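# Stock each low shelf with box, tape and sponge

## Task

Make sure every low shelf in the room ends up with exactly one cardboard box, one roll of masking tape and one yellow sponge, each resting directly on the shelf surface rather than on top of another object. Supply any missing item with a spare taken from the desk, and leave all spares that are not needed on the desk. The robot must not tip over or be left leaning, or the task fails. An item that stays in place only because the robot is holding it does not count. At the end, open the gripper and move the robot away from the items.

## Robot and tools

Robot: TidyBot++, a mobile base 0.54 m long, 0.50 m wide and 0.38 m tall on four powered casters, carrying one seven-joint arm with a two-finger gripper. The shoulder sits 0.12 m ahead of the base centre and 0.68 m above the floor. Two cameras: base_camera, fixed on the base, and wrist_camera, which looks along the hand.

Frames: the base frame has its origin on the floor below the base centre, x forward, y left, z up, in metres. hand_pose is reported in this frame and is the point between the finger pads; its z axis runs out along the fingers and the fingers close along its y axis. The odometry frame is the base frame as it was at scene start. base_odometry heading is in radians, left positive, -3.142 to 3.142. base_tilt is in degrees, positive when leaning forward or right.

execute_actions: argument actions is a list holding one action or none (empty list returns state and images only). Optional cameras is a list of base_camera, wrist_camera or all; omitted or null means all, [] means none. An action may contain:
- base: a single relative move from where the base currently is, exactly one key: translate_m (metres, forward +), strafe_m (metres, left +), or rotate_rad (radians, counter-clockwise seen from above +). Ranges: translate_m and strafe_m -2 to 2, rotate_rad -6.3 to 6.3. These are offsets, not destinations.
- joints: absolute target angles keyed by joint name, one number each. joint_1_rad (any angle; swings the whole arm about vertical, positive is clockwise from above, opposite to rotate_rad), joint_2_rad shoulder -2.249 to 2.249, joint_3_rad (any angle, upper-arm twist), joint_4_rad elbow -2.579 to 2.579, joint_5_rad (any angle, forearm twist), joint_6_rad wrist -2.099 to 2.099, joint_7_rad (any angle, hand roll; with hand pointing down, positive is counter-clockwise from above, and at 1.57 the fingers open toward left and right). gripper_pos 0 (open, about 85 mm gap) to 1 (closed); gap is roughly 85 x (1 - gripper_pos) mm. Unbounded joints take the short way round, so turn in steps below half a revolution. Done tolerances are 0.039 rad for joints 1 to 4, 0.056 for 5 to 7, 0.03 for the gripper.
- speeds: caps for this action only: translate_m and strafe_m 0.05 to 0.5 m/s, rotate_rad 0.1 to 1.57 rad/s (defaults are the maximums). A base move needing more than 8.667 s at its cap is rejected.
All motions in an action begin together. Anything not named may keep pushing toward an earlier target. Unknown keys or out-of-range values reject the whole call with no motion. If a result reports a stop, the rest of that reply's motion calls are skipped.

Arm geometry: upper arm 0.42 m, forearm 0.31 m, hand 0.31 m to the hand point. With joint_1_rad 0, joint_3_rad 3.14 and joint_5_rad 0 (near the start pose) the arm stays in the base's x-z plane; segment tilts from vertical (forward +) are joint_2, joint_2 - joint_4, and joint_2 - joint_4 - joint_6. Reach ahead of and above the shoulder is the sum of length x sin and length x cos of those tilts. The arm starts folded, hand down, poking up to 0.08 m past the base front, elbow up to 1.15 m high. A downward-pointing hand reaches at most about 0.94 m above the floor, and only near the base. Closed fingertips extend about 20 mm beyond the hand point.

wait: seconds from 0 to 10; commands nothing and returns state and images.
zoom_image: camera (base_camera or wrist_camera) and region [x0, y0, x1, y1] in pixels from the top-left, at most 504 x 504, applied to that camera's latest full image.
finished_scene: scene number; ends the scene irreversibly and reports success. Finish with the gripper open and the robot clear.

Reading results: base_status and joint_status tell how the last accepted action ended. done means reached (for the base, only that wheels turned the commanded amount, even if slipping). off_target means it settled away from target and may still push. contact_stop or time_out means the old target is dropped and it holds where it stopped. A blocked base may still report done though short; a base contact_stop appears only after reaching target and then being pushed. "joint command not followed" with a cause line means a self-collision check withheld all arm targets (gripper still acts); such targets may be retried each action until valid. Nothing checks the arm against the base; ARM HIT flags a hard hit. on_its_own lists motion not commanded by this call. motor_effort gives percent of maximum, peak in brackets, noisy. Gripper at 1 reading done means nothing was caught; off_target shows the width of what stopped it.

Accuracy: friction leaves joints slightly off even with all done; fix by sending last command + (wanted - read). Don't do this toward the read angle while holding a load, since the arm sags under weight and may sink more. hand_pose may be 1 to 2 cm off; trust images. Odometry drifts a few centimetres and degrees over many moves. Calibration data for both cameras (pinhole base, fisheye wrist, base frame as world) is as given and slightly uncertain.

Avoid: driving while the arm is snagged above about 0.8 m (tipping); horizontal pushes on a raised hand (lifts wheels); driving the arm into things, which can trip a torque fault (joints 1 to 4 limit 104.5 N m, 5 to 7 limit 51.3) that freezes arm and gripper for 10 s while the base continues; holding loads long (motor heat warning at 60 °C, fault at 75 °C, arm sinks); dropping, slamming or shoving objects. Loose objects may occasionally be nudged by outside disturbances.

Each tool is called after ">>>" as name(argument=value, ...) on one line, values as JSON.

## Session

I'll start by checking the robot's state and camera views.

>>> execute_actions(actions=[])

Scene clock: 0.00 s.
base_odometry: x=+0.000 y=+0.000 heading=+0.000 (m, m, rad; odometry frame)
base_tilt: forward=+0.3 right=-0.9 (deg)
base_status: not commanded
joint_positions: joint_1_rad=+0.007 joint_2_rad=-0.342 joint_3_rad=+3.091 joint_4_rad=-2.491 joint_5_rad=+0.018 joint_6_rad=-0.832 joint_7_rad=+1.563 gripper_pos=+0.000
joint_status: not commanded
motor_effort: joint_1_rad=-1 joint_2_rad=-1 joint_3_rad=+0 joint_4_rad=+16 joint_5_rad=-1 joint_6_rad=+1 joint_7_rad=-1 (%)
hand_pose: x=+0.2902 y=+0.0027 z=+0.5987 quat_wxyz=(+0.013, +0.996, +0.022, +0.080) (m; base frame)
pictures: base_camera, wrist_camera
Images, in order (width x height): base_camera 644x364, wrist_camera 644x476.

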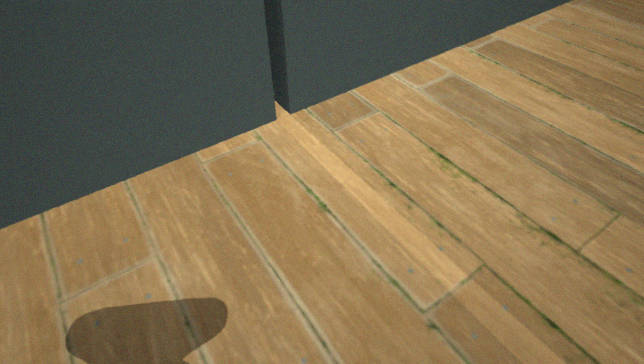

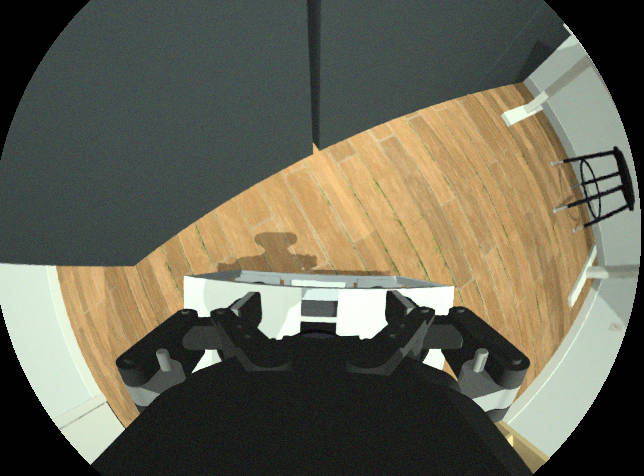

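>>> execute_actions(actions=[{"base": {"rotate_rad": -1.02}, "joints": {"joint_1_rad": 0.6, "joint_2_rad": -0.5, "joint_4_rad": -1.3, "joint_6_rad": -1.2}}])

Scene clock: 11.80 s.
base_odometry: x=+0.000 y=+0.000 heading=-1.019 (m, m, rad; odometry frame)
base_tilt: forward=+0.3 right=-0.9 (deg)
base_status: done
joint_positions: joint_1_rad=+0.587 joint_2_rad=-0.490 joint_3_rad=+3.091 joint_4_rad=-1.317 joint_5_rad=+0.018 joint_6_rad=-1.177 joint_7_rad=+1.563 gripper_pos=+0.000
joint_status: all done
motor_effort: joint_1_rad=-1(0) joint_2_rad=+1(7) joint_3_rad=+0(2) joint_4_rad=+19(21) joint_5_rad=-1(1) joint_6_rad=+9(8) joint_7_rad=-1(1) (%)
hand_pose: x=+0.3931 y=-0.1570 z=+1.1348 quat_wxyz=(+0.160, +0.812, -0.224, +0.514) (m; base frame)
pictures: base_camera, wrist_camera
camera_calibration (this result's frames):
wrist_camera: T_world_to_cam=[[-0.513429, -0.858128, -0.00275321, 0.073832], [-0.375932, 0.227807, -0.898209, 1.25648], [0.771405, -0.460131, -0.43956, 0.257726], [0, 0, 0, 1]] pos_world=[0.311447, -0.104289, 1.24207]
Images, in order (width x height): base_camera 644x364, wrist_camera 644x476.

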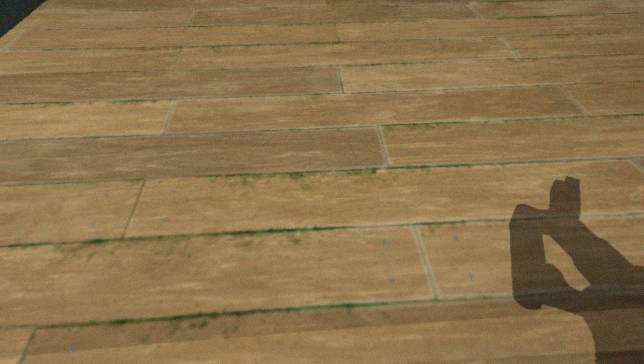

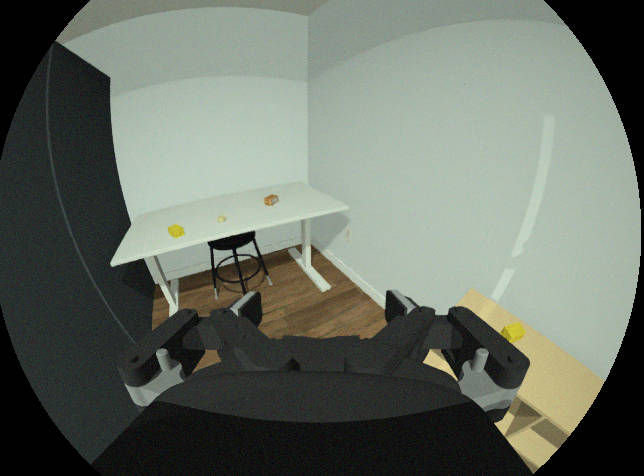

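>>> zoom_image(camera="wrist_camera", region=[100, 160, 360, 320])

>>> execute_actions(actions=[{"joints": {"joint_1_rad": 2.2, "joint_6_rad": -1.45}}], cameras=["wrist_camera"])

Region (100, 160, 360, 320) of wrist_camera's 644x476 image, scaled by 1.938; it fills the top 310 rows of this view, and the rest is white.

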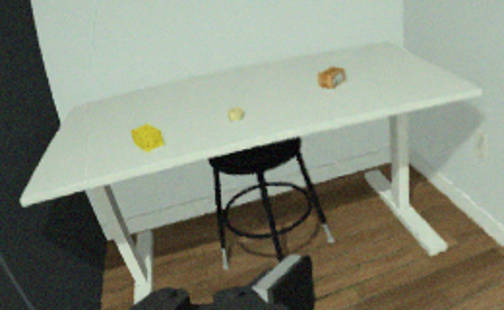

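Scene clock: 18.40 s.
base_odometry: x=+0.000 y=+0.000 heading=-1.019 (m, m, rad; odometry frame)
base_tilt: forward=+0.3 right=-0.9 (deg)
base_status: not commanded
joint_positions: joint_1_rad=+2.188 joint_2_rad=-0.490 joint_3_rad=+3.091 joint_4_rad=-1.317 joint_5_rad=+0.018 joint_6_rad=-1.427 joint_7_rad=+1.563 gripper_pos=+0.000
joint_status: all done
motor_effort: joint_1_rad=+0(1) joint_2_rad=+2(2) joint_3_rad=+0(1) joint_4_rad=+18(19) joint_5_rad=-1(1) joint_6_rad=+7(8) joint_7_rad=+0(0) (%)
hand_pose: x=-0.0257 y=-0.2333 z=+1.0689 quat_wxyz=(+0.385, +0.431, -0.794, +0.190) (m; base frame)
pictures: wrist_camera
camera_calibration (this result's frames):
wrist_camera: T_world_to_cam=[[-0.836141, 0.548489, -0.00525753, 0.115744], [0.358942, 0.539889, -0.761368, 1.00271], [-0.414764, -0.638498, -0.648299, 0.667681], [0, 0, 0, 1]] pos_world=[0.0137949, -0.178521, 1.19689]
Images, in order (width x height): wrist_camera 644x476.

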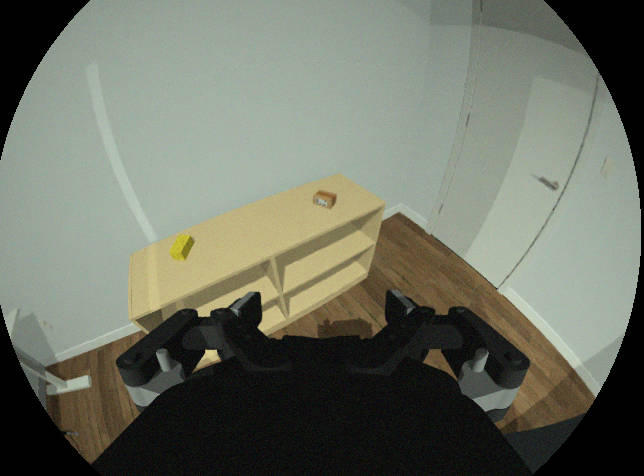

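>>> zoom_image(camera="wrist_camera", region=[120, 160, 400, 340])

>>> execute_actions(actions=[{"joints": {"joint_1_rad": 3.75, "joint_6_rad": -1.2}}], cameras=["wrist_camera"])

Region (120, 160, 400, 340) of wrist_camera's 644x476 image, scaled by 1.800; it fills the top 324 rows of this view, and the rest is white.

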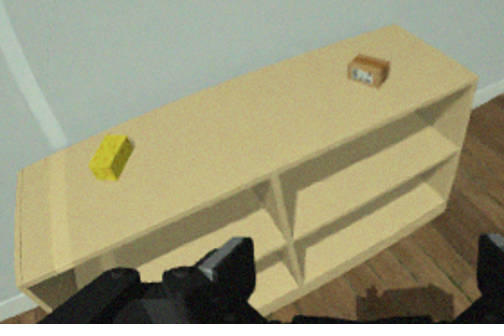

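Scene clock: 22.87 s.
base_odometry: x=+0.000 y=+0.000 heading=-1.019 (m, m, rad; odometry frame)
base_tilt: forward=+0.3 right=-0.9 (deg)
base_status: not commanded
joint_positions: joint_1_rad=+3.739 joint_2_rad=-0.490 joint_3_rad=+3.091 joint_4_rad=-1.317 joint_5_rad=+0.018 joint_6_rad=-1.223 joint_7_rad=+1.563 gripper_pos=+0.000
joint_status: all done
motor_effort: joint_1_rad=-1(1) joint_2_rad=+2(2) joint_3_rad=+1(1) joint_4_rad=+19(18) joint_5_rad=-1(1) joint_6_rad=+8(8) joint_7_rad=+0(0) (%)
hand_pose: x=-0.1478 y=+0.1569 z=+1.1220 quat_wxyz=(+0.495, -0.232, -0.822, -0.158) (m; base frame)
pictures: wrist_camera
camera_calibration (this result's frames):
wrist_camera: T_world_to_cam=[[0.523925, 0.851758, -0.00340225, -0.0487311], [0.407506, -0.254165, -0.87712, 1.1379], [-0.747958, 0.458158, -0.480259, 0.490755], [0, 0, 0, 1]] pos_world=[-0.0711053, 0.105877, 1.2336]
Images, in order (width x height): wrist_camera 644x476.

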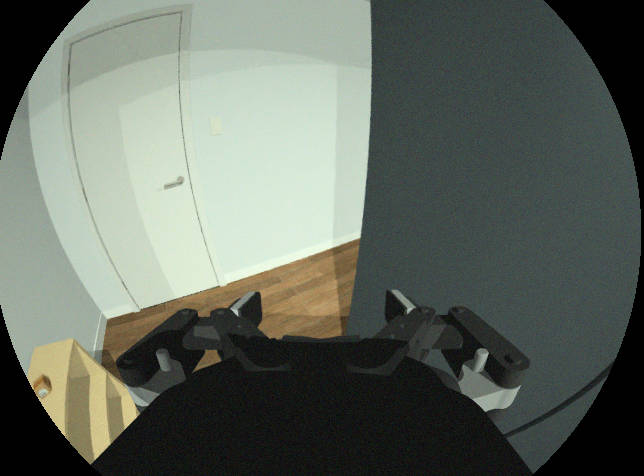

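>>> execute_actions(actions=[{"base": {"translate_m": -1.1}, "joints": {"joint_1_rad": 4.85}}])

Scene clock: 47.23 s.
base_odometry: x=-0.575 y=+0.938 heading=-1.020 (m, m, rad; odometry frame)
base_tilt: forward=+0.3 right=-0.9 (deg)
base_status: done
joint_positions: joint_1_rad=+4.839 joint_2_rad=-0.496 joint_3_rad=+3.091 joint_4_rad=-1.316 joint_5_rad=+0.018 joint_6_rad=-1.221 joint_7_rad=+1.563 gripper_pos=+0.000
joint_status: all done
motor_effort: joint_1_rad=+0(0) joint_2_rad=+2(5) joint_3_rad=+1(2) joint_4_rad=+18(19) joint_5_rad=+0(0) joint_6_rad=+8(8) joint_7_rad=+0(0) (%)
hand_pose: x=+0.1375 y=+0.3062 z=+1.1247 quat_wxyz=(+0.342, -0.626, -0.578, -0.396) (m; base frame)
pictures: base_camera, wrist_camera
camera_calibration (this result's frames):
wrist_camera: T_world_to_cam=[[0.99672, -0.0808675, -0.00307028, -0.105234], [-0.0409191, -0.470884, -0.881246, 1.19459], [0.0698184, 0.878481, -0.472649, 0.387307], [0, 0, 0, 1]] pos_world=[0.126729, 0.213763, 1.23547]
Images, in order (width x height): base_camera 644x364, wrist_camera 644x476.

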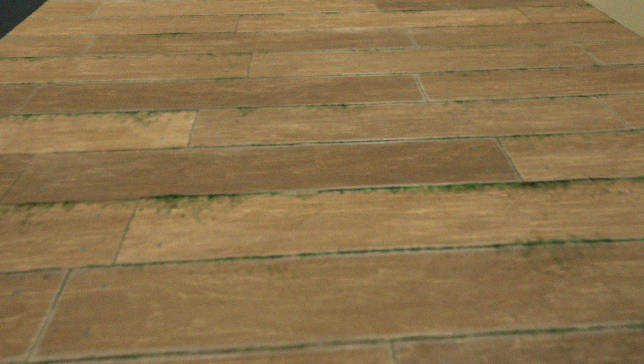

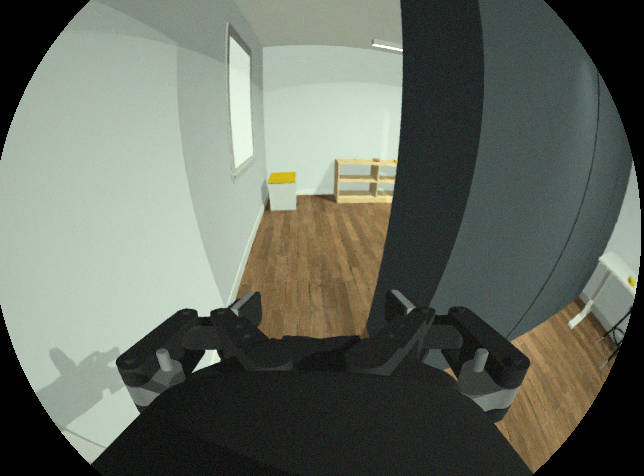

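>>> zoom_image(camera="wrist_camera", region=[320, 140, 420, 215])

Region (320, 140, 420, 215) of wrist_camera's 644x476 image, scaled by 5.040; it fills the top 378 rows of this view, and the rest is white.

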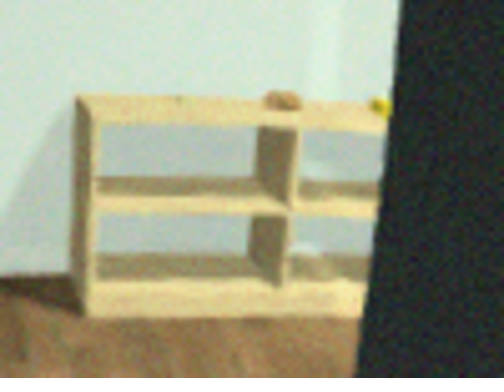

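>>> execute_actions(actions=[{"base": {"strafe_m": 1.0}, "joints": {"joint_1_rad": 5.35}}])

Scene clock: 56.37 s.
base_odometry: x=+0.277 y=+1.462 heading=-1.020 (m, m, rad; odometry frame)
base_tilt: forward=+0.3 right=-0.9 (deg)
base_status: done
joint_positions: joint_1_rad=+5.339 joint_2_rad=-0.499 joint_3_rad=+3.091 joint_4_rad=-1.316 joint_5_rad=+0.018 joint_6_rad=-1.219 joint_7_rad=+1.563 gripper_pos=+0.000
joint_status: all done
motor_effort: joint_1_rad=-1(0) joint_2_rad=+1(6) joint_3_rad=+1(2) joint_4_rad=+18(19) joint_5_rad=+0(1) joint_6_rad=+8(8) joint_7_rad=+0(0) (%)
hand_pose: x=+0.2815 y=+0.2593 z=+1.1265 quat_wxyz=(+0.234, -0.749, -0.405, -0.470) (m; base frame)
pictures: base_camera, wrist_camera
camera_calibration (this result's frames):
wrist_camera: T_world_to_cam=[[0.83613, -0.548524, -0.00292648, -0.0862402], [-0.258686, -0.389606, -0.883906, 1.22322], [0.483703, 0.739817, -0.467656, 0.333161], [0, 0, 0, 1]] pos_world=[0.227387, 0.182791, 1.23676]
Images, in order (width x height): base_camera 644x364, wrist_camera 644x476.

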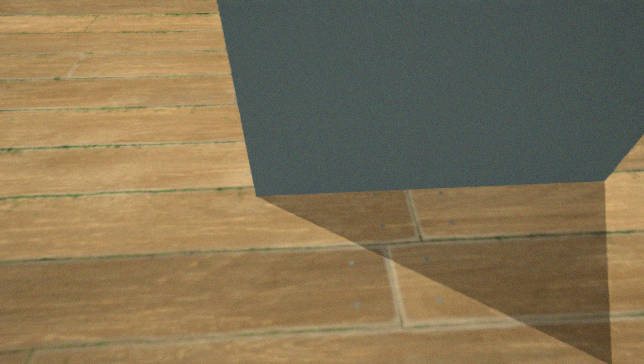

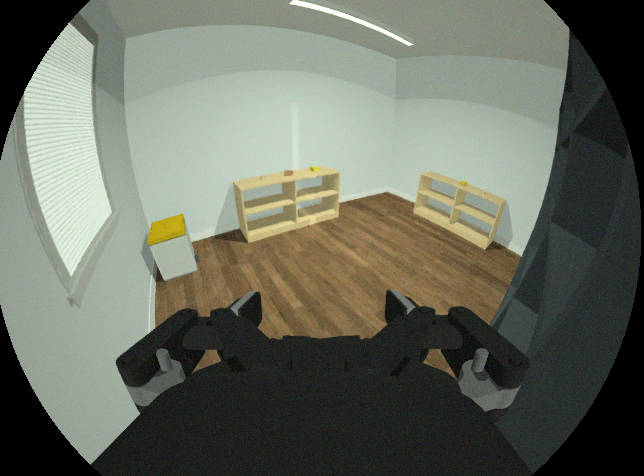

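>>> zoom_image(camera="wrist_camera", region=[225, 155, 345, 245])

>>> zoom_image(camera="wrist_camera", region=[405, 160, 525, 250])

Region (225, 155, 345, 245) of wrist_camera's 644x476 image, scaled by 4.200; it fills the top 378 rows of this view, and the rest is white.

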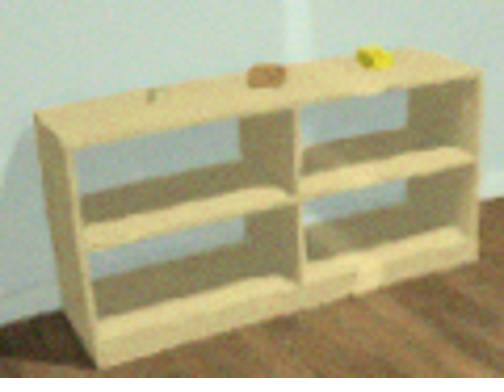

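Region (405, 160, 525, 250) of wrist_camera's 644x476 image, scaled by 4.200; it fills the top 378 rows of this view, and the rest is white.

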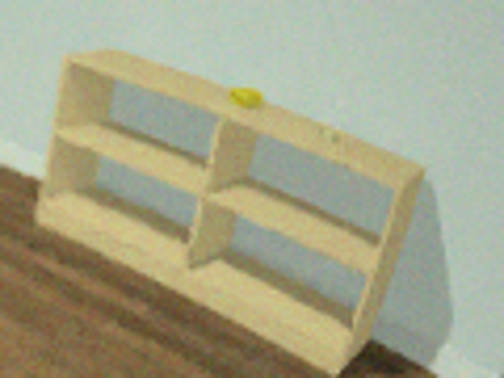

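>>> execute_actions(actions=[{"base": {"strafe_m": -1.4}, "joints": {"joint_3_rad": 3.16, "joint_5_rad": -0.02}}], cameras=["base_camera"])

Scene clock: 102.87 s.
base_odometry: x=-0.917 y=+0.729 heading=-1.020 (m, m, rad; odometry frame)
base_tilt: forward=+0.3 right=-0.9 (deg)
base_status: done
joint_positions: joint_1_rad=+5.339 joint_2_rad=-0.499 joint_3_rad=+3.147 joint_4_rad=-1.315 joint_5_rad=+0.009 joint_6_rad=-1.217 joint_7_rad=+1.563 gripper_pos=+0.000
joint_status: all done
motor_effort: joint_1_rad=-1(1) joint_2_rad=+3(7) joint_3_rad=+0(3) joint_4_rad=+18(19) joint_5_rad=-1(3) joint_6_rad=+8(9) joint_7_rad=+0(0) (%)
hand_pose: x=+0.3019 y=+0.2455 z=+1.1280 quat_wxyz=(+0.237, -0.760, -0.380, -0.470) (m; base frame)
pictures: base_camera
Images, in order (width x height): base_camera 644x364.

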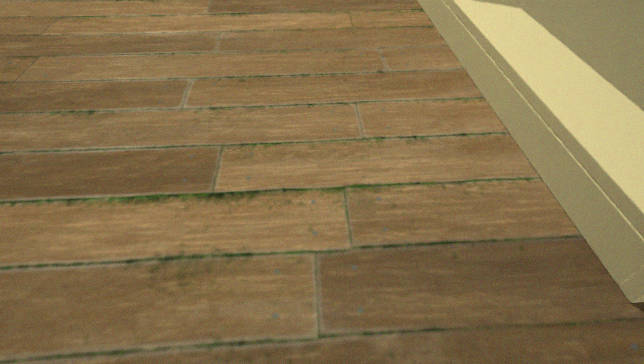

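>>> execute_actions(actions=[{"base": {"strafe_m": 0.05}}], cameras=[])

>>> execute_actions(actions=[{"base": {"translate_m": 2.0}, "joints": {"joint_1_rad": -0.1, "joint_2_rad": -0.05, "joint_4_rad": -1.3, "joint_6_rad": -1.55}}])

Scene clock: 111.17 s.
base_odometry: x=-0.874 y=+0.755 heading=-1.020 (m, m, rad; odometry frame)
base_tilt: forward=+0.3 right=-0.8 (deg)
base_status: done
joint_positions: joint_1_rad=+5.339 joint_2_rad=-0.495 joint_3_rad=+3.148 joint_4_rad=-1.315 joint_5_rad=+0.009 joint_6_rad=-1.217 joint_7_rad=+1.563 gripper_pos=+0.000
joint_status: not commanded
motor_effort: joint_1_rad=+0(1) joint_2_rad=+1(6) joint_3_rad=+0(1) joint_4_rad=+19(20) joint_5_rad=-1(0) joint_6_rad=+9(8) joint_7_rad=-1(1) (%)
hand_pose: x=+0.3030 y=+0.2470 z=+1.1268 quat_wxyz=(+0.236, -0.761, -0.380, -0.469) (m; base frame)
pictures: none
No camera images: the call's "cameras" was empty. Leave "cameras" out to get every camera's image.

Scene clock: 116.53 s.
base_odometry: x=+0.173 y=-0.949 heading=-1.020 (m, m, rad; odometry frame)
base_tilt: forward=+0.3 right=-0.9 (deg)
base_status: done
joint_positions: joint_1_rad=+6.173 joint_2_rad=-0.052 joint_3_rad=+3.149 joint_4_rad=-1.314 joint_5_rad=+0.007 joint_6_rad=-1.528 joint_7_rad=+1.563 gripper_pos=+0.000
joint_status: all done
motor_effort: joint_1_rad=-1(1) joint_2_rad=-16(17) joint_3_rad=+0(2) joint_4_rad=+19(20) joint_5_rad=-1(0) joint_6_rad=+3(8) joint_7_rad=+0(1) (%)
hand_pose: x=+0.5018 y=+0.0387 z=+0.9052 quat_wxyz=(+0.007, -0.984, -0.046, -0.175) (m; base frame)
pictures: base_camera, wrist_camera
camera_calibration (this result's frames):
wrist_camera: T_world_to_cam=[[0.0834442, -0.995985, -0.0324315, 0.0296417], [-0.943793, -0.0685424, -0.323353, 0.822646], [0.319831, 0.0575905, -0.945723, 0.827706], [0, 0, 0, 1]] pos_world=[0.509208, 0.0382408, 1.04975]
Images, in order (width x height): base_camera 644x364, wrist_camera 644x476.

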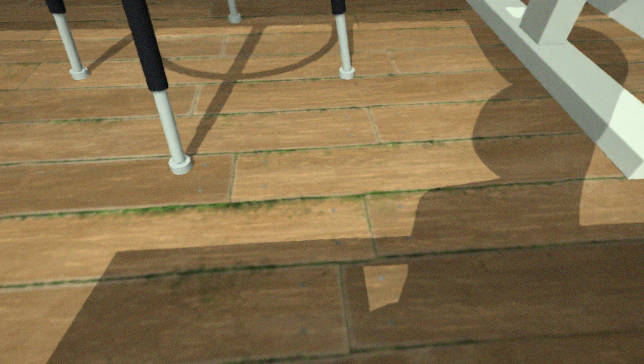

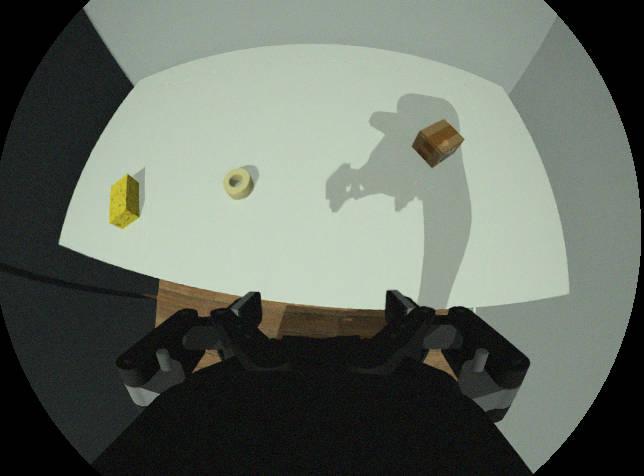

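>>> execute_actions(actions=[{"base": {"translate_m": 0.2}, "joints": {"joint_1_rad": -0.535, "joint_2_rad": 0.31, "joint_4_rad": -0.97, "joint_6_rad": -1.88}}])

Scene clock: 138.90 s.
base_odometry: x=+0.278 y=-1.120 heading=-1.020 (m, m, rad; odometry frame)
base_tilt: forward=+0.4 right=-0.9 (deg)
base_status: done
joint_positions: joint_1_rad=+5.758 joint_2_rad=+0.313 joint_3_rad=+3.149 joint_4_rad=-0.992 joint_5_rad=+0.007 joint_6_rad=-1.858 joint_7_rad=+1.563 gripper_pos=+0.000
joint_status: all done
motor_effort: joint_1_rad=-1(2) joint_2_rad=-28(32) joint_3_rad=+0(1) joint_4_rad=+17(19) joint_5_rad=-1(1) joint_6_rad=+0(4) joint_7_rad=+0(0) (%)
hand_pose: x=+0.4893 y=+0.2112 z=+0.8535 quat_wxyz=(-0.007, -0.968, -0.252, +0.009) (m; base frame)
pictures: base_camera, wrist_camera
camera_calibration (this result's frames):
wrist_camera: T_world_to_cam=[[0.468073, -0.88344, -0.0209938, -0.0209043], [-0.882416, -0.468542, 0.0425409, 0.548085], [-0.0474188, -0.001387, -0.998874, 1.01044], [0, 0, 0, 1]] pos_world=[0.541337, 0.239734, 0.985543]
Images, in order (width x height): base_camera 644x364, wrist_camera 644x476.

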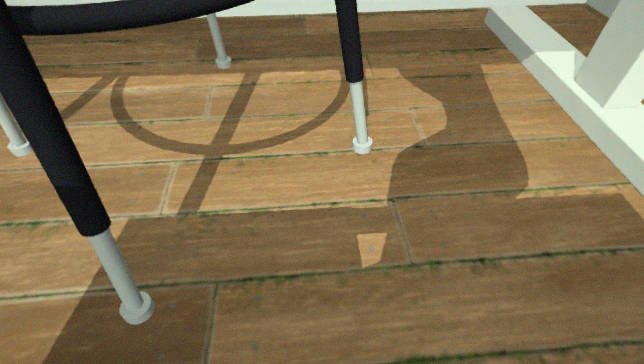

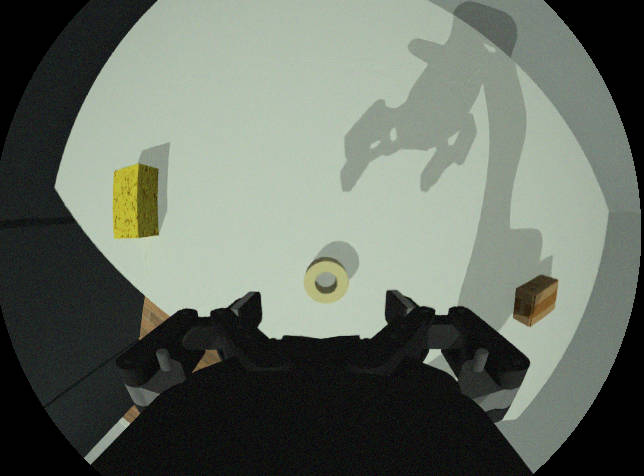

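>>> execute_actions(actions=[{"joints": {"joint_2_rad": 0.243, "joint_4_rad": -1.312, "joint_6_rad": -1.556}}], cameras=["wrist_camera"])

Scene clock: 152.70 s.
base_odometry: x=+0.278 y=-1.120 heading=-1.020 (m, m, rad; odometry frame)
base_tilt: forward=+0.4 right=-0.9 (deg)
base_status: not commanded
joint_positions: joint_1_rad=+5.758 joint_2_rad=+0.260 joint_3_rad=+3.149 joint_4_rad=-1.293 joint_5_rad=+0.007 joint_6_rad=-1.577 joint_7_rad=+1.563 gripper_pos=+0.000
joint_status: all done
motor_effort: joint_1_rad=-1(0) joint_2_rad=-27(27) joint_3_rad=+0(0) joint_4_rad=+18(18) joint_5_rad=-1(2) joint_6_rad=+0(1) joint_7_rad=-1(0) (%)
hand_pose: x=+0.4891 y=+0.2107 z=+0.7825 quat_wxyz=(-0.003, -0.968, -0.253, -0.006) (m; base frame)
pictures: wrist_camera
camera_calibration (this result's frames):
wrist_camera: T_world_to_cam=[[0.470258, -0.882253, -0.0220419, -0.0232201], [-0.882302, -0.470557, 0.0109302, 0.57585], [-0.0200152, 0.0143076, -0.999697, 0.923428], [0, 0, 0, 1]] pos_world=[0.537476, 0.237272, 0.916343]
Images, in order (width x height): wrist_camera 644x476.

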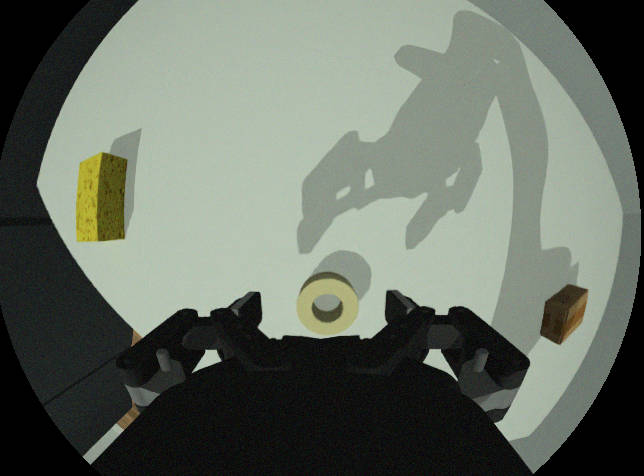

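>>> zoom_image(camera="wrist_camera", region=[220, 200, 440, 360])

Region (220, 200, 440, 360) of wrist_camera's 644x476 image, scaled by 2.291; it fills the top 367 rows of this view, and the rest is white.

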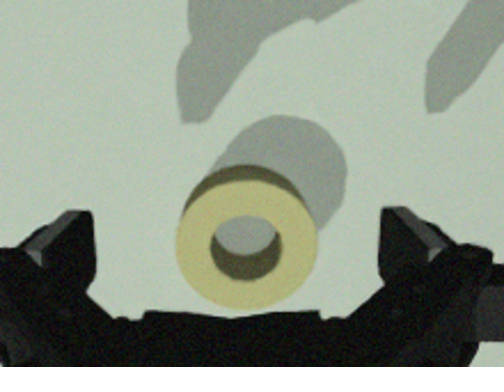

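>>> execute_actions(actions=[{"joints": {"joint_4_rad": -1.42, "joint_6_rad": -1.463}}], cameras=["wrist_camera"])

Scene clock: 174.10 s.
base_odometry: x=+0.278 y=-1.120 heading=-1.020 (m, m, rad; odometry frame)
base_tilt: forward=+0.4 right=-0.9 (deg)
base_status: not commanded
joint_positions: joint_1_rad=+5.758 joint_2_rad=+0.256 joint_3_rad=+3.149 joint_4_rad=-1.404 joint_5_rad=+0.007 joint_6_rad=-1.485 joint_7_rad=+1.563 gripper_pos=+0.000
joint_status: all done
motor_effort: joint_1_rad=-1(1) joint_2_rad=-26(27) joint_3_rad=+0(0) joint_4_rad=+18(18) joint_5_rad=-1(2) joint_6_rad=+0(0) joint_7_rad=+0(0) (%)
hand_pose: x=+0.4829 y=+0.2071 z=+0.7498 quat_wxyz=(-0.004, -0.967, -0.253, +0.000) (m; base frame)
pictures: wrist_camera
camera_calibration (this result's frames):
wrist_camera: T_world_to_cam=[[0.470522, -0.882121, -0.0217104, -0.0246096], [-0.881824, -0.470959, 0.0241736, 0.558961], [-0.0315487, 0.00777052, -0.999472, 0.89741], [0, 0, 0, 1]] pos_world=[0.532797, 0.234566, 0.882889]
Images, in order (width x height): wrist_camera 644x476.

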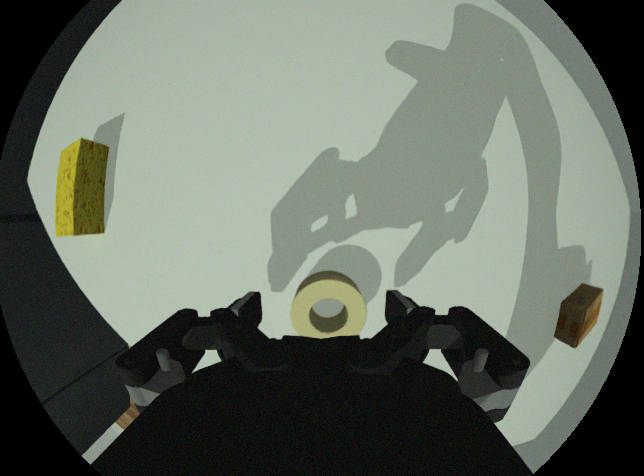

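>>> execute_actions(actions=[{"joints": {"joint_4_rad": -1.443, "joint_6_rad": -1.442}}], cameras=[])

>>> execute_actions(actions=[{"joints": {"gripper_pos": 1.0}}], cameras=["wrist_camera"])

Scene clock: 178.63 s.
base_odometry: x=+0.278 y=-1.120 heading=-1.020 (m, m, rad; odometry frame)
base_tilt: forward=+0.4 right=-0.9 (deg)
base_status: not commanded
joint_positions: joint_1_rad=+5.758 joint_2_rad=+0.255 joint_3_rad=+3.149 joint_4_rad=-1.425 joint_5_rad=+0.007 joint_6_rad=-1.464 joint_7_rad=+1.563 gripper_pos=+0.000
joint_status: all done
motor_effort: joint_1_rad=-1(2) joint_2_rad=-27(27) joint_3_rad=+0(0) joint_4_rad=+18(19) joint_5_rad=-1(1) joint_6_rad=+0(0) joint_7_rad=+0(0) (%)
hand_pose: x=+0.4822 y=+0.2067 z=+0.7432 quat_wxyz=(-0.004, -0.967, -0.253, +0.000) (m; base frame)
pictures: none
No camera images: the call's "cameras" was empty. Leave "cameras" out to get every camera's image.

Scene clock: 179.73 s.
base_odometry: x=+0.278 y=-1.120 heading=-1.020 (m, m, rad; odometry frame)
base_tilt: forward=+0.3 right=-0.9 (deg)
base_status: not commanded
joint_positions: joint_1_rad=+5.758 joint_2_rad=+0.246 joint_3_rad=+3.149 joint_4_rad=-1.427 joint_5_rad=+0.007 joint_6_rad=-1.463 joint_7_rad=+1.563 gripper_pos=+0.488
joint_status: gripper_pos off_target (ended at +0.488, target +1.000)
motor_effort: joint_1_rad=+0(0) joint_2_rad=-26(26) joint_3_rad=+0(1) joint_4_rad=+18(18) joint_5_rad=-1(0) joint_6_rad=+0(2) joint_7_rad=-1(0) (%)
hand_pose: x=+0.4812 y=+0.2061 z=+0.7463 quat_wxyz=(-0.003, -0.967, -0.253, -0.003) (m; base frame)
pictures: wrist_camera
camera_calibration (this result's frames):
wrist_camera: T_world_to_cam=[[0.470781, -0.881976, -0.0219936, -0.0246977], [-0.881887, -0.471156, 0.0169633, 0.562514], [-0.0253237, 0.0114098, -0.999614, 0.890248], [0, 0, 0, 1]] pos_world=[0.530246, 0.233092, 0.879819]
Images, in order (width x height): wrist_camera 644x476.

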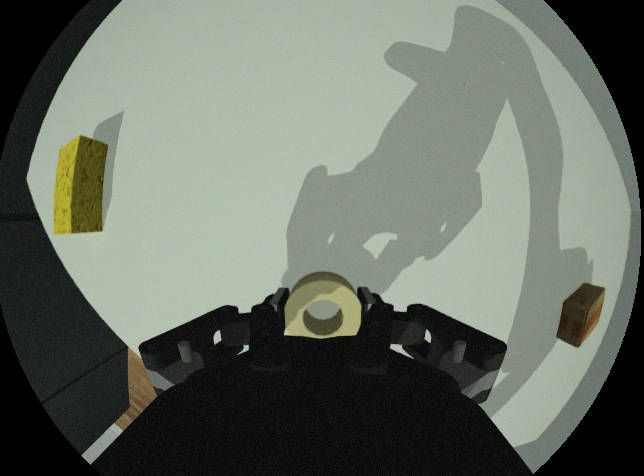

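>>> execute_actions(actions=[{"joints": {"joint_4_rad": -1.15, "joint_6_rad": -1.745}}], cameras=[])

>>> execute_actions(actions=[{"base": {"translate_m": -1.0}, "joints": {"joint_1_rad": 2.02}}])

Scene clock: 191.77 s.
base_odometry: x=+0.278 y=-1.120 heading=-1.020 (m, m, rad; odometry frame)
base_tilt: forward=+0.4 right=-0.9 (deg)
base_status: not commanded
joint_positions: joint_1_rad=+5.758 joint_2_rad=+0.246 joint_3_rad=+3.149 joint_4_rad=-1.170 joint_5_rad=+0.007 joint_6_rad=-1.724 joint_7_rad=+1.563 gripper_pos=+0.488
joint_status: all done
motor_effort: joint_1_rad=+0(1) joint_2_rad=-26(27) joint_3_rad=+0(1) joint_4_rad=+18(18) joint_5_rad=-1(1) joint_6_rad=+0(1) joint_7_rad=+0(0) (%)
hand_pose: x=+0.4784 y=+0.2047 z=+0.8271 quat_wxyz=(-0.004, -0.968, -0.252, -0.002) (m; base frame)
pictures: none
No camera images: the call's "cameras" was empty. Leave "cameras" out to get every camera's image.

Scene clock: 195.27 s.
base_odometry: x=-0.245 y=-0.267 heading=-1.021 (m, m, rad; odometry frame)
base_tilt: forward=+0.3 right=-0.8 (deg)
base_status: done
joint_positions: joint_1_rad=+8.299 joint_2_rad=+0.250 joint_3_rad=+3.151 joint_4_rad=-1.168 joint_5_rad=+0.006 joint_6_rad=-1.725 joint_7_rad=+1.563 gripper_pos=+0.488
joint_status: all done
motor_effort: joint_1_rad=-1(3) joint_2_rad=-27(30) joint_3_rad=-1(1) joint_4_rad=+18(18) joint_5_rad=-1(1) joint_6_rad=+0(1) joint_7_rad=-1(0) (%)
hand_pose: x=-0.0629 y=-0.3722 z=+0.8258 quat_wxyz=(-0.001, -0.526, +0.851, +0.004) (m; base frame)
pictures: base_camera, wrist_camera
camera_calibration (this result's frames):
wrist_camera: T_world_to_cam=[[-0.884636, 0.465759, -0.0220657, 0.139567], [0.465278, 0.884847, 0.0237306, 0.392707], [0.0305775, 0.0107263, -0.999475, 0.965684], [0, 0, 0, 1]] pos_world=[-0.0887799, -0.422848, 0.958938]
Images, in order (width x height): base_camera 644x364, wrist_camera 644x476.

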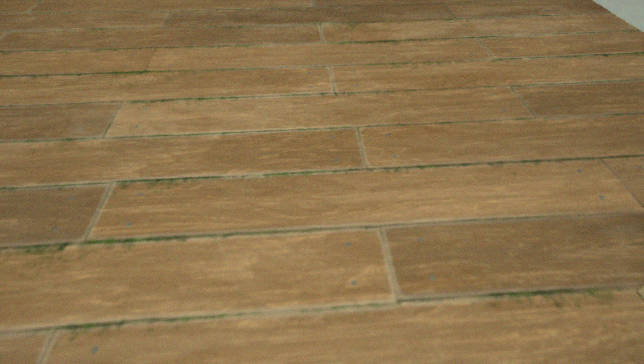

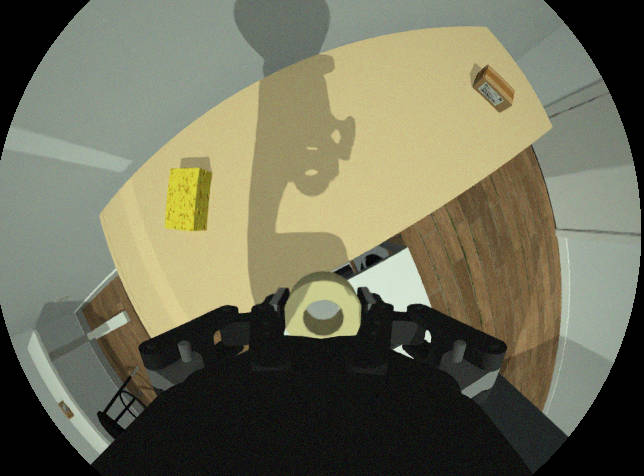

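>>> execute_actions(actions=[{"joints": {"joint_2_rad": 0.63, "joint_4_rad": -1.073, "joint_6_rad": -1.394}}], cameras=["wrist_camera"])

Scene clock: 209.07 s.
base_odometry: x=-0.245 y=-0.267 heading=-1.021 (m, m, rad; odometry frame)
base_tilt: forward=+0.3 right=-0.8 (deg)
base_status: not commanded
joint_positions: joint_1_rad=+8.299 joint_2_rad=+0.637 joint_3_rad=+3.151 joint_4_rad=-1.095 joint_5_rad=+0.006 joint_6_rad=-1.413 joint_7_rad=+1.563 gripper_pos=+0.488
joint_status: all done
motor_effort: joint_1_rad=+0(0) joint_2_rad=-39(44) joint_3_rad=+0(1) joint_4_rad=+18(19) joint_5_rad=-2(1) joint_6_rad=+0(0) joint_7_rad=+0(1) (%)
hand_pose: x=-0.1262 y=-0.5027 z=+0.6582 quat_wxyz=(-0.001, -0.527, +0.850, +0.006) (m; base frame)
pictures: wrist_camera
camera_calibration (this result's frames):
wrist_camera: T_world_to_cam=[[-0.886225, 0.462873, -0.0187906, 0.13685], [0.462376, 0.886314, 0.0256148, 0.540696], [0.0285108, 0.0140122, -0.999495, 0.80287], [0, 0, 0, 1]] pos_world=[-0.151616, -0.55382, 0.791186]
Images, in order (width x height): wrist_camera 644x476.

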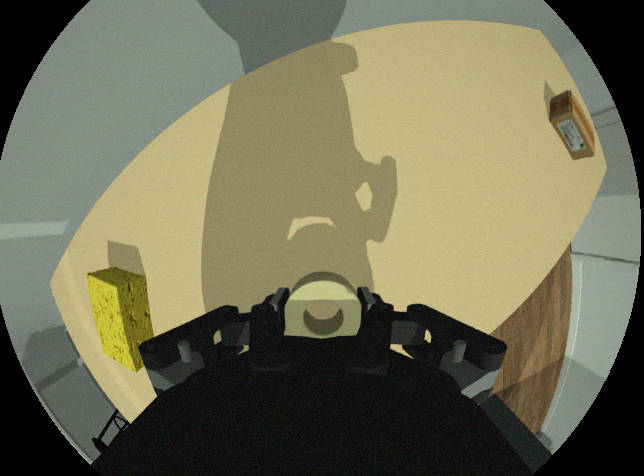

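>>> execute_actions(actions=[{"joints": {"joint_2_rad": 0.661, "joint_6_rad": -1.363}}], cameras=["wrist_camera"])

Scene clock: 214.60 s.
base_odometry: x=-0.245 y=-0.267 heading=-1.021 (m, m, rad; odometry frame)
base_tilt: forward=+0.3 right=-0.8 (deg)
base_status: not commanded
joint_positions: joint_1_rad=+8.299 joint_2_rad=+0.653 joint_3_rad=+3.151 joint_4_rad=-1.095 joint_5_rad=+0.006 joint_6_rad=-1.383 joint_7_rad=+1.563 gripper_pos=+0.488
joint_status: all done
motor_effort: joint_1_rad=-2(0) joint_2_rad=-40(41) joint_3_rad=+0(0) joint_4_rad=+18(18) joint_5_rad=-2(1) joint_6_rad=+0(0) joint_7_rad=-1(0) (%)
hand_pose: x=-0.1302 y=-0.5110 z=+0.6494 quat_wxyz=(-0.008, -0.527, +0.850, +0.002) (m; base frame)
pictures: wrist_camera
camera_calibration (this result's frames):
wrist_camera: T_world_to_cam=[[-0.88651, 0.462314, -0.0191211, 0.136846], [0.462189, 0.886716, 0.0107615, 0.559947], [0.0219302, 0.000702631, -0.999759, 0.786791], [0, 0, 0, 1]] pos_world=[-0.154741, -0.560332, 0.783192]
Images, in order (width x height): wrist_camera 644x476.

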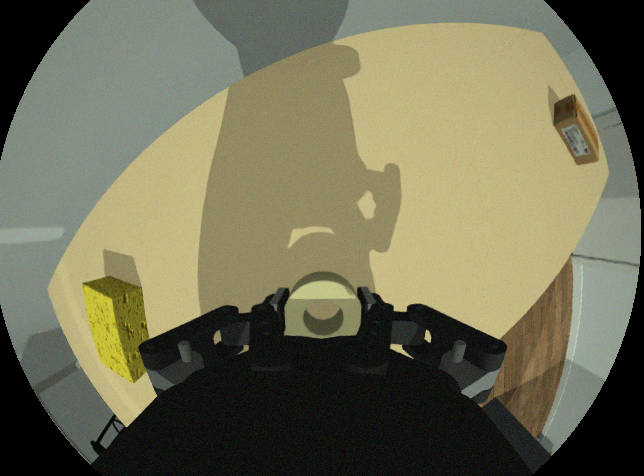

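>>> execute_actions(actions=[{"joints": {"joint_2_rad": 0.69}}], cameras=["wrist_camera"])

Scene clock: 217.13 s.
base_odometry: x=-0.245 y=-0.267 heading=-1.021 (m, m, rad; odometry frame)
base_tilt: forward=+0.3 right=-0.8 (deg)
base_status: not commanded
joint_positions: joint_1_rad=+8.299 joint_2_rad=+0.679 joint_3_rad=+3.151 joint_4_rad=-1.090 joint_5_rad=+0.006 joint_6_rad=-1.383 joint_7_rad=+1.563 gripper_pos=+0.488
joint_status: all done
motor_effort: joint_1_rad=-1(1) joint_2_rad=-37(42) joint_3_rad=+0(0) joint_4_rad=+15(18) joint_5_rad=-2(1) joint_6_rad=+0(2) joint_7_rad=+0(0) (%)
hand_pose: x=-0.1306 y=-0.5117 z=+0.6360 quat_wxyz=(+0.001, -0.528, +0.850, +0.008) (m; base frame)
pictures: wrist_camera
camera_calibration (this result's frames):
wrist_camera: T_world_to_cam=[[-0.886353, 0.462648, -0.0183277, 0.136301], [0.461968, 0.886318, 0.0320124, 0.547171], [0.0310547, 0.0199074, -0.999319, 0.784134], [0, 0, 0, 1]] pos_world=[-0.156316, -0.563637, 0.768582]
Images, in order (width x height): wrist_camera 644x476.

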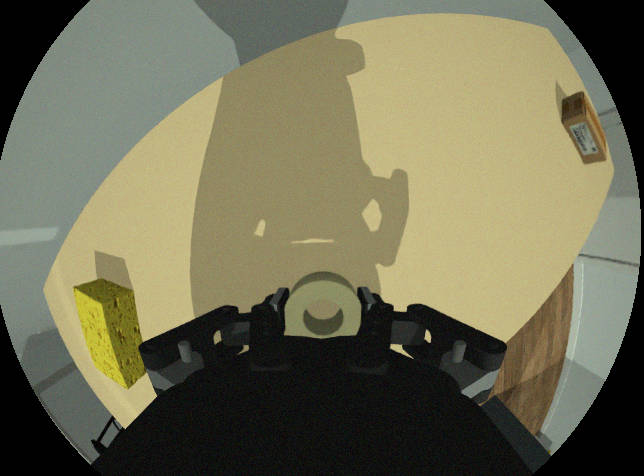

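>>> execute_actions(actions=[{"joints": {"gripper_pos": 0.0}}], cameras=[])

>>> execute_actions(actions=[{"joints": {"joint_2_rad": 0.22, "joint_4_rad": -1.06, "joint_6_rad": -1.8}}], cameras=["wrist_camera"])

Scene clock: 220.33 s.
base_odometry: x=-0.245 y=-0.267 heading=-1.021 (m, m, rad; odometry frame)
base_tilt: forward=+0.3 right=-0.8 (deg)
base_status: not commanded
joint_positions: joint_1_rad=+8.299 joint_2_rad=+0.680 joint_3_rad=+3.151 joint_4_rad=-1.088 joint_5_rad=+0.006 joint_6_rad=-1.383 joint_7_rad=+1.563 gripper_pos=+0.000
joint_status: all done
motor_effort: joint_1_rad=-1(0) joint_2_rad=-40(41) joint_3_rad=+0(0) joint_4_rad=+18(18) joint_5_rad=-1(1) joint_6_rad=+0(1) joint_7_rad=+0(1) (%)
hand_pose: x=-0.1309 y=-0.5123 z=+0.6361 quat_wxyz=(+0.001, -0.528, +0.850, +0.007) (m; base frame)
pictures: none
No camera images: the call's "cameras" was empty. Leave "cameras" out to get every camera's image.

Scene clock: 222.13 s.
base_odometry: x=-0.245 y=-0.267 heading=-1.021 (m, m, rad; odometry frame)
base_tilt: forward=+0.3 right=-0.8 (deg)
base_status: not commanded
joint_positions: joint_1_rad=+8.299 joint_2_rad=+0.216 joint_3_rad=+3.151 joint_4_rad=-1.075 joint_5_rad=+0.006 joint_6_rad=-1.782 joint_7_rad=+1.563 gripper_pos=+0.000
joint_status: all done
motor_effort: joint_1_rad=-1(0) joint_2_rad=-25(43) joint_3_rad=+0(0) joint_4_rad=+18(19) joint_5_rad=-1(1) joint_6_rad=+0(0) joint_7_rad=+0(0) (%)
hand_pose: x=-0.0626 y=-0.3717 z=+0.8690 quat_wxyz=(-0.031, -0.525, +0.850, -0.015) (m; base frame)
pictures: wrist_camera
camera_calibration (this result's frames):
wrist_camera: T_world_to_cam=[[-0.885239, 0.464488, -0.0245378, 0.14217], [0.465136, 0.883992, -0.046975, 0.452229], [-0.000128136, -0.0529975, -0.998595, 0.982445], [0, 0, 0, 1]] pos_world=[-0.0843678, -0.413736, 1.0058]
Images, in order (width x height): wrist_camera 644x476.

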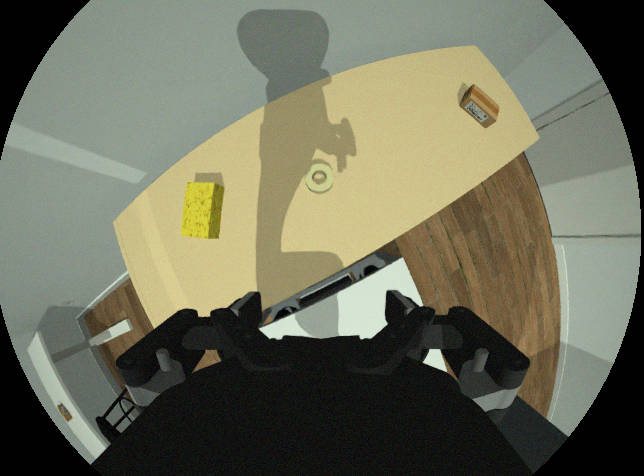

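>>> execute_actions(actions=[{"base": {"translate_m": 1.03}, "joints": {"joint_1_rad": 0.3, "joint_2_rad": 0.3, "joint_4_rad": -0.95, "joint_6_rad": -1.88}}])

Scene clock: 234.80 s.
base_odometry: x=+0.293 y=-1.145 heading=-1.021 (m, m, rad; odometry frame)
base_tilt: forward=+0.4 right=-0.9 (deg)
base_status: done
joint_positions: joint_1_rad=+6.587 joint_2_rad=+0.296 joint_3_rad=+3.153 joint_4_rad=-0.972 joint_5_rad=+0.006 joint_6_rad=-1.857 joint_7_rad=+1.563 gripper_pos=+0.000
joint_status: all done
motor_effort: joint_1_rad=-1(3) joint_2_rad=-27(30) joint_3_rad=-1(3) joint_4_rad=+18(17) joint_5_rad=-1(2) joint_6_rad=+0(2) joint_7_rad=+0(1) (%)
hand_pose: x=+0.5261 y=-0.1326 z=+0.8666 quat_wxyz=(-0.006, -0.987, +0.162, -0.007) (m; base frame)
pictures: base_camera, wrist_camera
camera_calibration (this result's frames):
wrist_camera: T_world_to_cam=[[-0.339007, -0.940534, -0.0216732, 0.0761057], [-0.940781, 0.338975, 0.00523824, 0.589039], [0.00241996, 0.0221656, -0.999751, 1.00246], [0, 0, 0, 1]] pos_world=[0.577531, -0.15031, 1.00077]
Images, in order (width x height): base_camera 644x364, wrist_camera 644x476.

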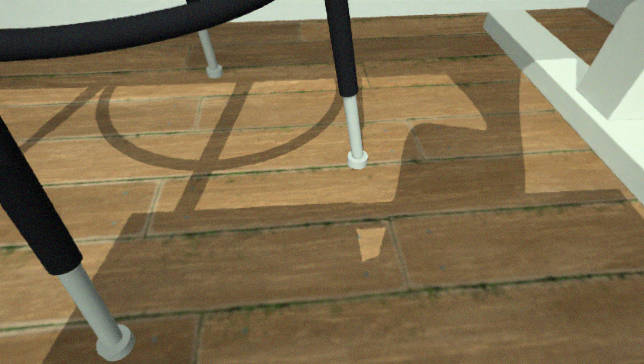

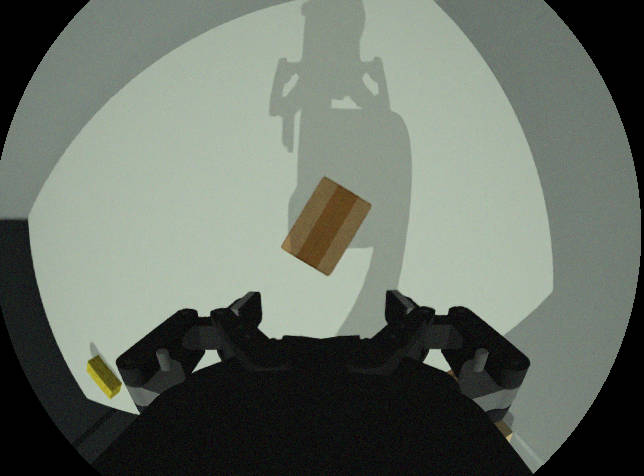

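>>> zoom_image(camera="wrist_camera", region=[260, 160, 400, 300])

Region (260, 160, 400, 300) of wrist_camera's 644x476 image, scaled by 3.600.

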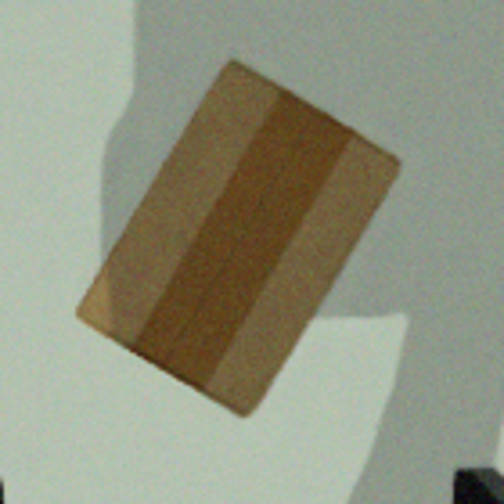

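>>> execute_actions(actions=[{"joints": {"joint_1_rad": 0.326, "joint_2_rad": 0.438, "joint_6_rad": -1.711, "joint_7_rad": 0.99}}], cameras=["wrist_camera"])

Scene clock: 248.37 s.
base_odometry: x=+0.293 y=-1.145 heading=-1.021 (m, m, rad; odometry frame)
base_tilt: forward=+0.4 right=-0.8 (deg)
base_status: not commanded
joint_positions: joint_1_rad=+6.597 joint_2_rad=+0.443 joint_3_rad=+3.153 joint_4_rad=-0.969 joint_5_rad=+0.006 joint_6_rad=-1.727 joint_7_rad=+1.012 gripper_pos=+0.000
joint_status: all done
motor_effort: joint_1_rad=-1(1) joint_2_rad=-34(37) joint_3_rad=+0(0) joint_4_rad=+18(19) joint_5_rad=-1(1) joint_6_rad=+0(0) joint_7_rad=-1(1) (%)
hand_pose: x=+0.5852 y=-0.1565 z=+0.8006 quat_wxyz=(-0.005, -0.904, +0.427, -0.002) (m; base frame)
pictures: wrist_camera
camera_calibration (this result's frames):
wrist_camera: T_world_to_cam=[[-0.786011, -0.617787, -0.0229372, 0.385247], [-0.618134, 0.785962, 0.0132071, 0.527809], [0.00986862, 0.0245591, -0.99965, 0.932765], [0, 0, 0, 1]] pos_world=[0.619859, -0.199745, 0.934304]
Images, in order (width x height): wrist_camera 644x476.

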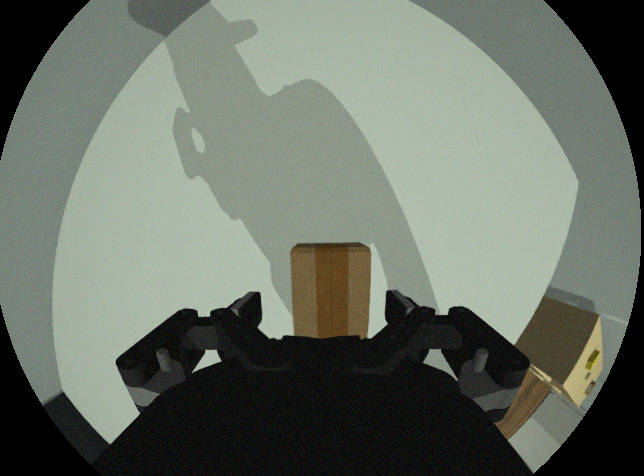

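>>> zoom_image(camera="wrist_camera", region=[240, 220, 420, 350])

Region (240, 220, 420, 350) of wrist_camera's 644x476 image, scaled by 2.800.

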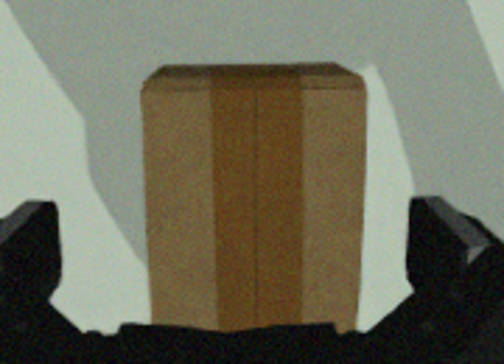

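>>> execute_actions(actions=[{"joints": {"joint_2_rad": 0.405, "joint_4_rad": -1.16, "joint_6_rad": -1.563}}], cameras=["wrist_camera"])

Scene clock: 262.73 s.
base_odometry: x=+0.293 y=-1.145 heading=-1.021 (m, m, rad; odometry frame)
base_tilt: forward=+0.4 right=-0.9 (deg)
base_status: not commanded
joint_positions: joint_1_rad=+6.597 joint_2_rad=+0.423 joint_3_rad=+3.153 joint_4_rad=-1.143 joint_5_rad=+0.006 joint_6_rad=-1.585 joint_7_rad=+1.012 gripper_pos=+0.000
joint_status: all done
motor_effort: joint_1_rad=-1(1) joint_2_rad=-32(35) joint_3_rad=-1(1) joint_4_rad=+18(18) joint_5_rad=-1(1) joint_6_rad=+0(0) joint_7_rad=-1(0) (%)
hand_pose: x=+0.5781 y=-0.1545 z=+0.7560 quat_wxyz=(-0.006, -0.904, +0.427, +0.004) (m; base frame)
pictures: wrist_camera
camera_calibration (this result's frames):
wrist_camera: T_world_to_cam=[[-0.78582, -0.618231, -0.0166647, 0.375015], [-0.618454, 0.785482, 0.023052, 0.515093], [-0.00116161, 0.0284211, -0.999595, 0.895158], [0, 0, 0, 1]] pos_world=[0.614296, -0.198192, 0.889172]
Images, in order (width x height): wrist_camera 644x476.

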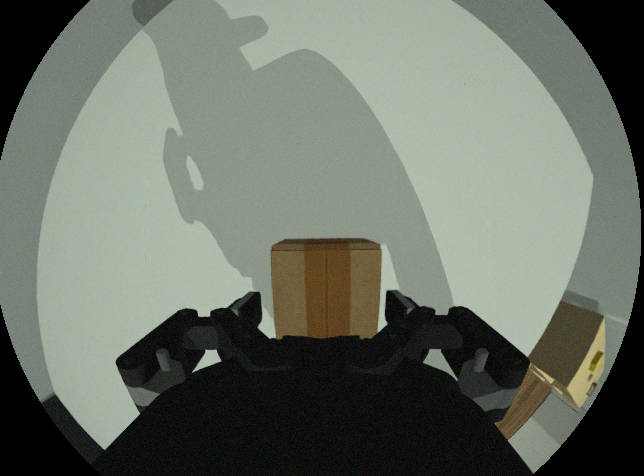

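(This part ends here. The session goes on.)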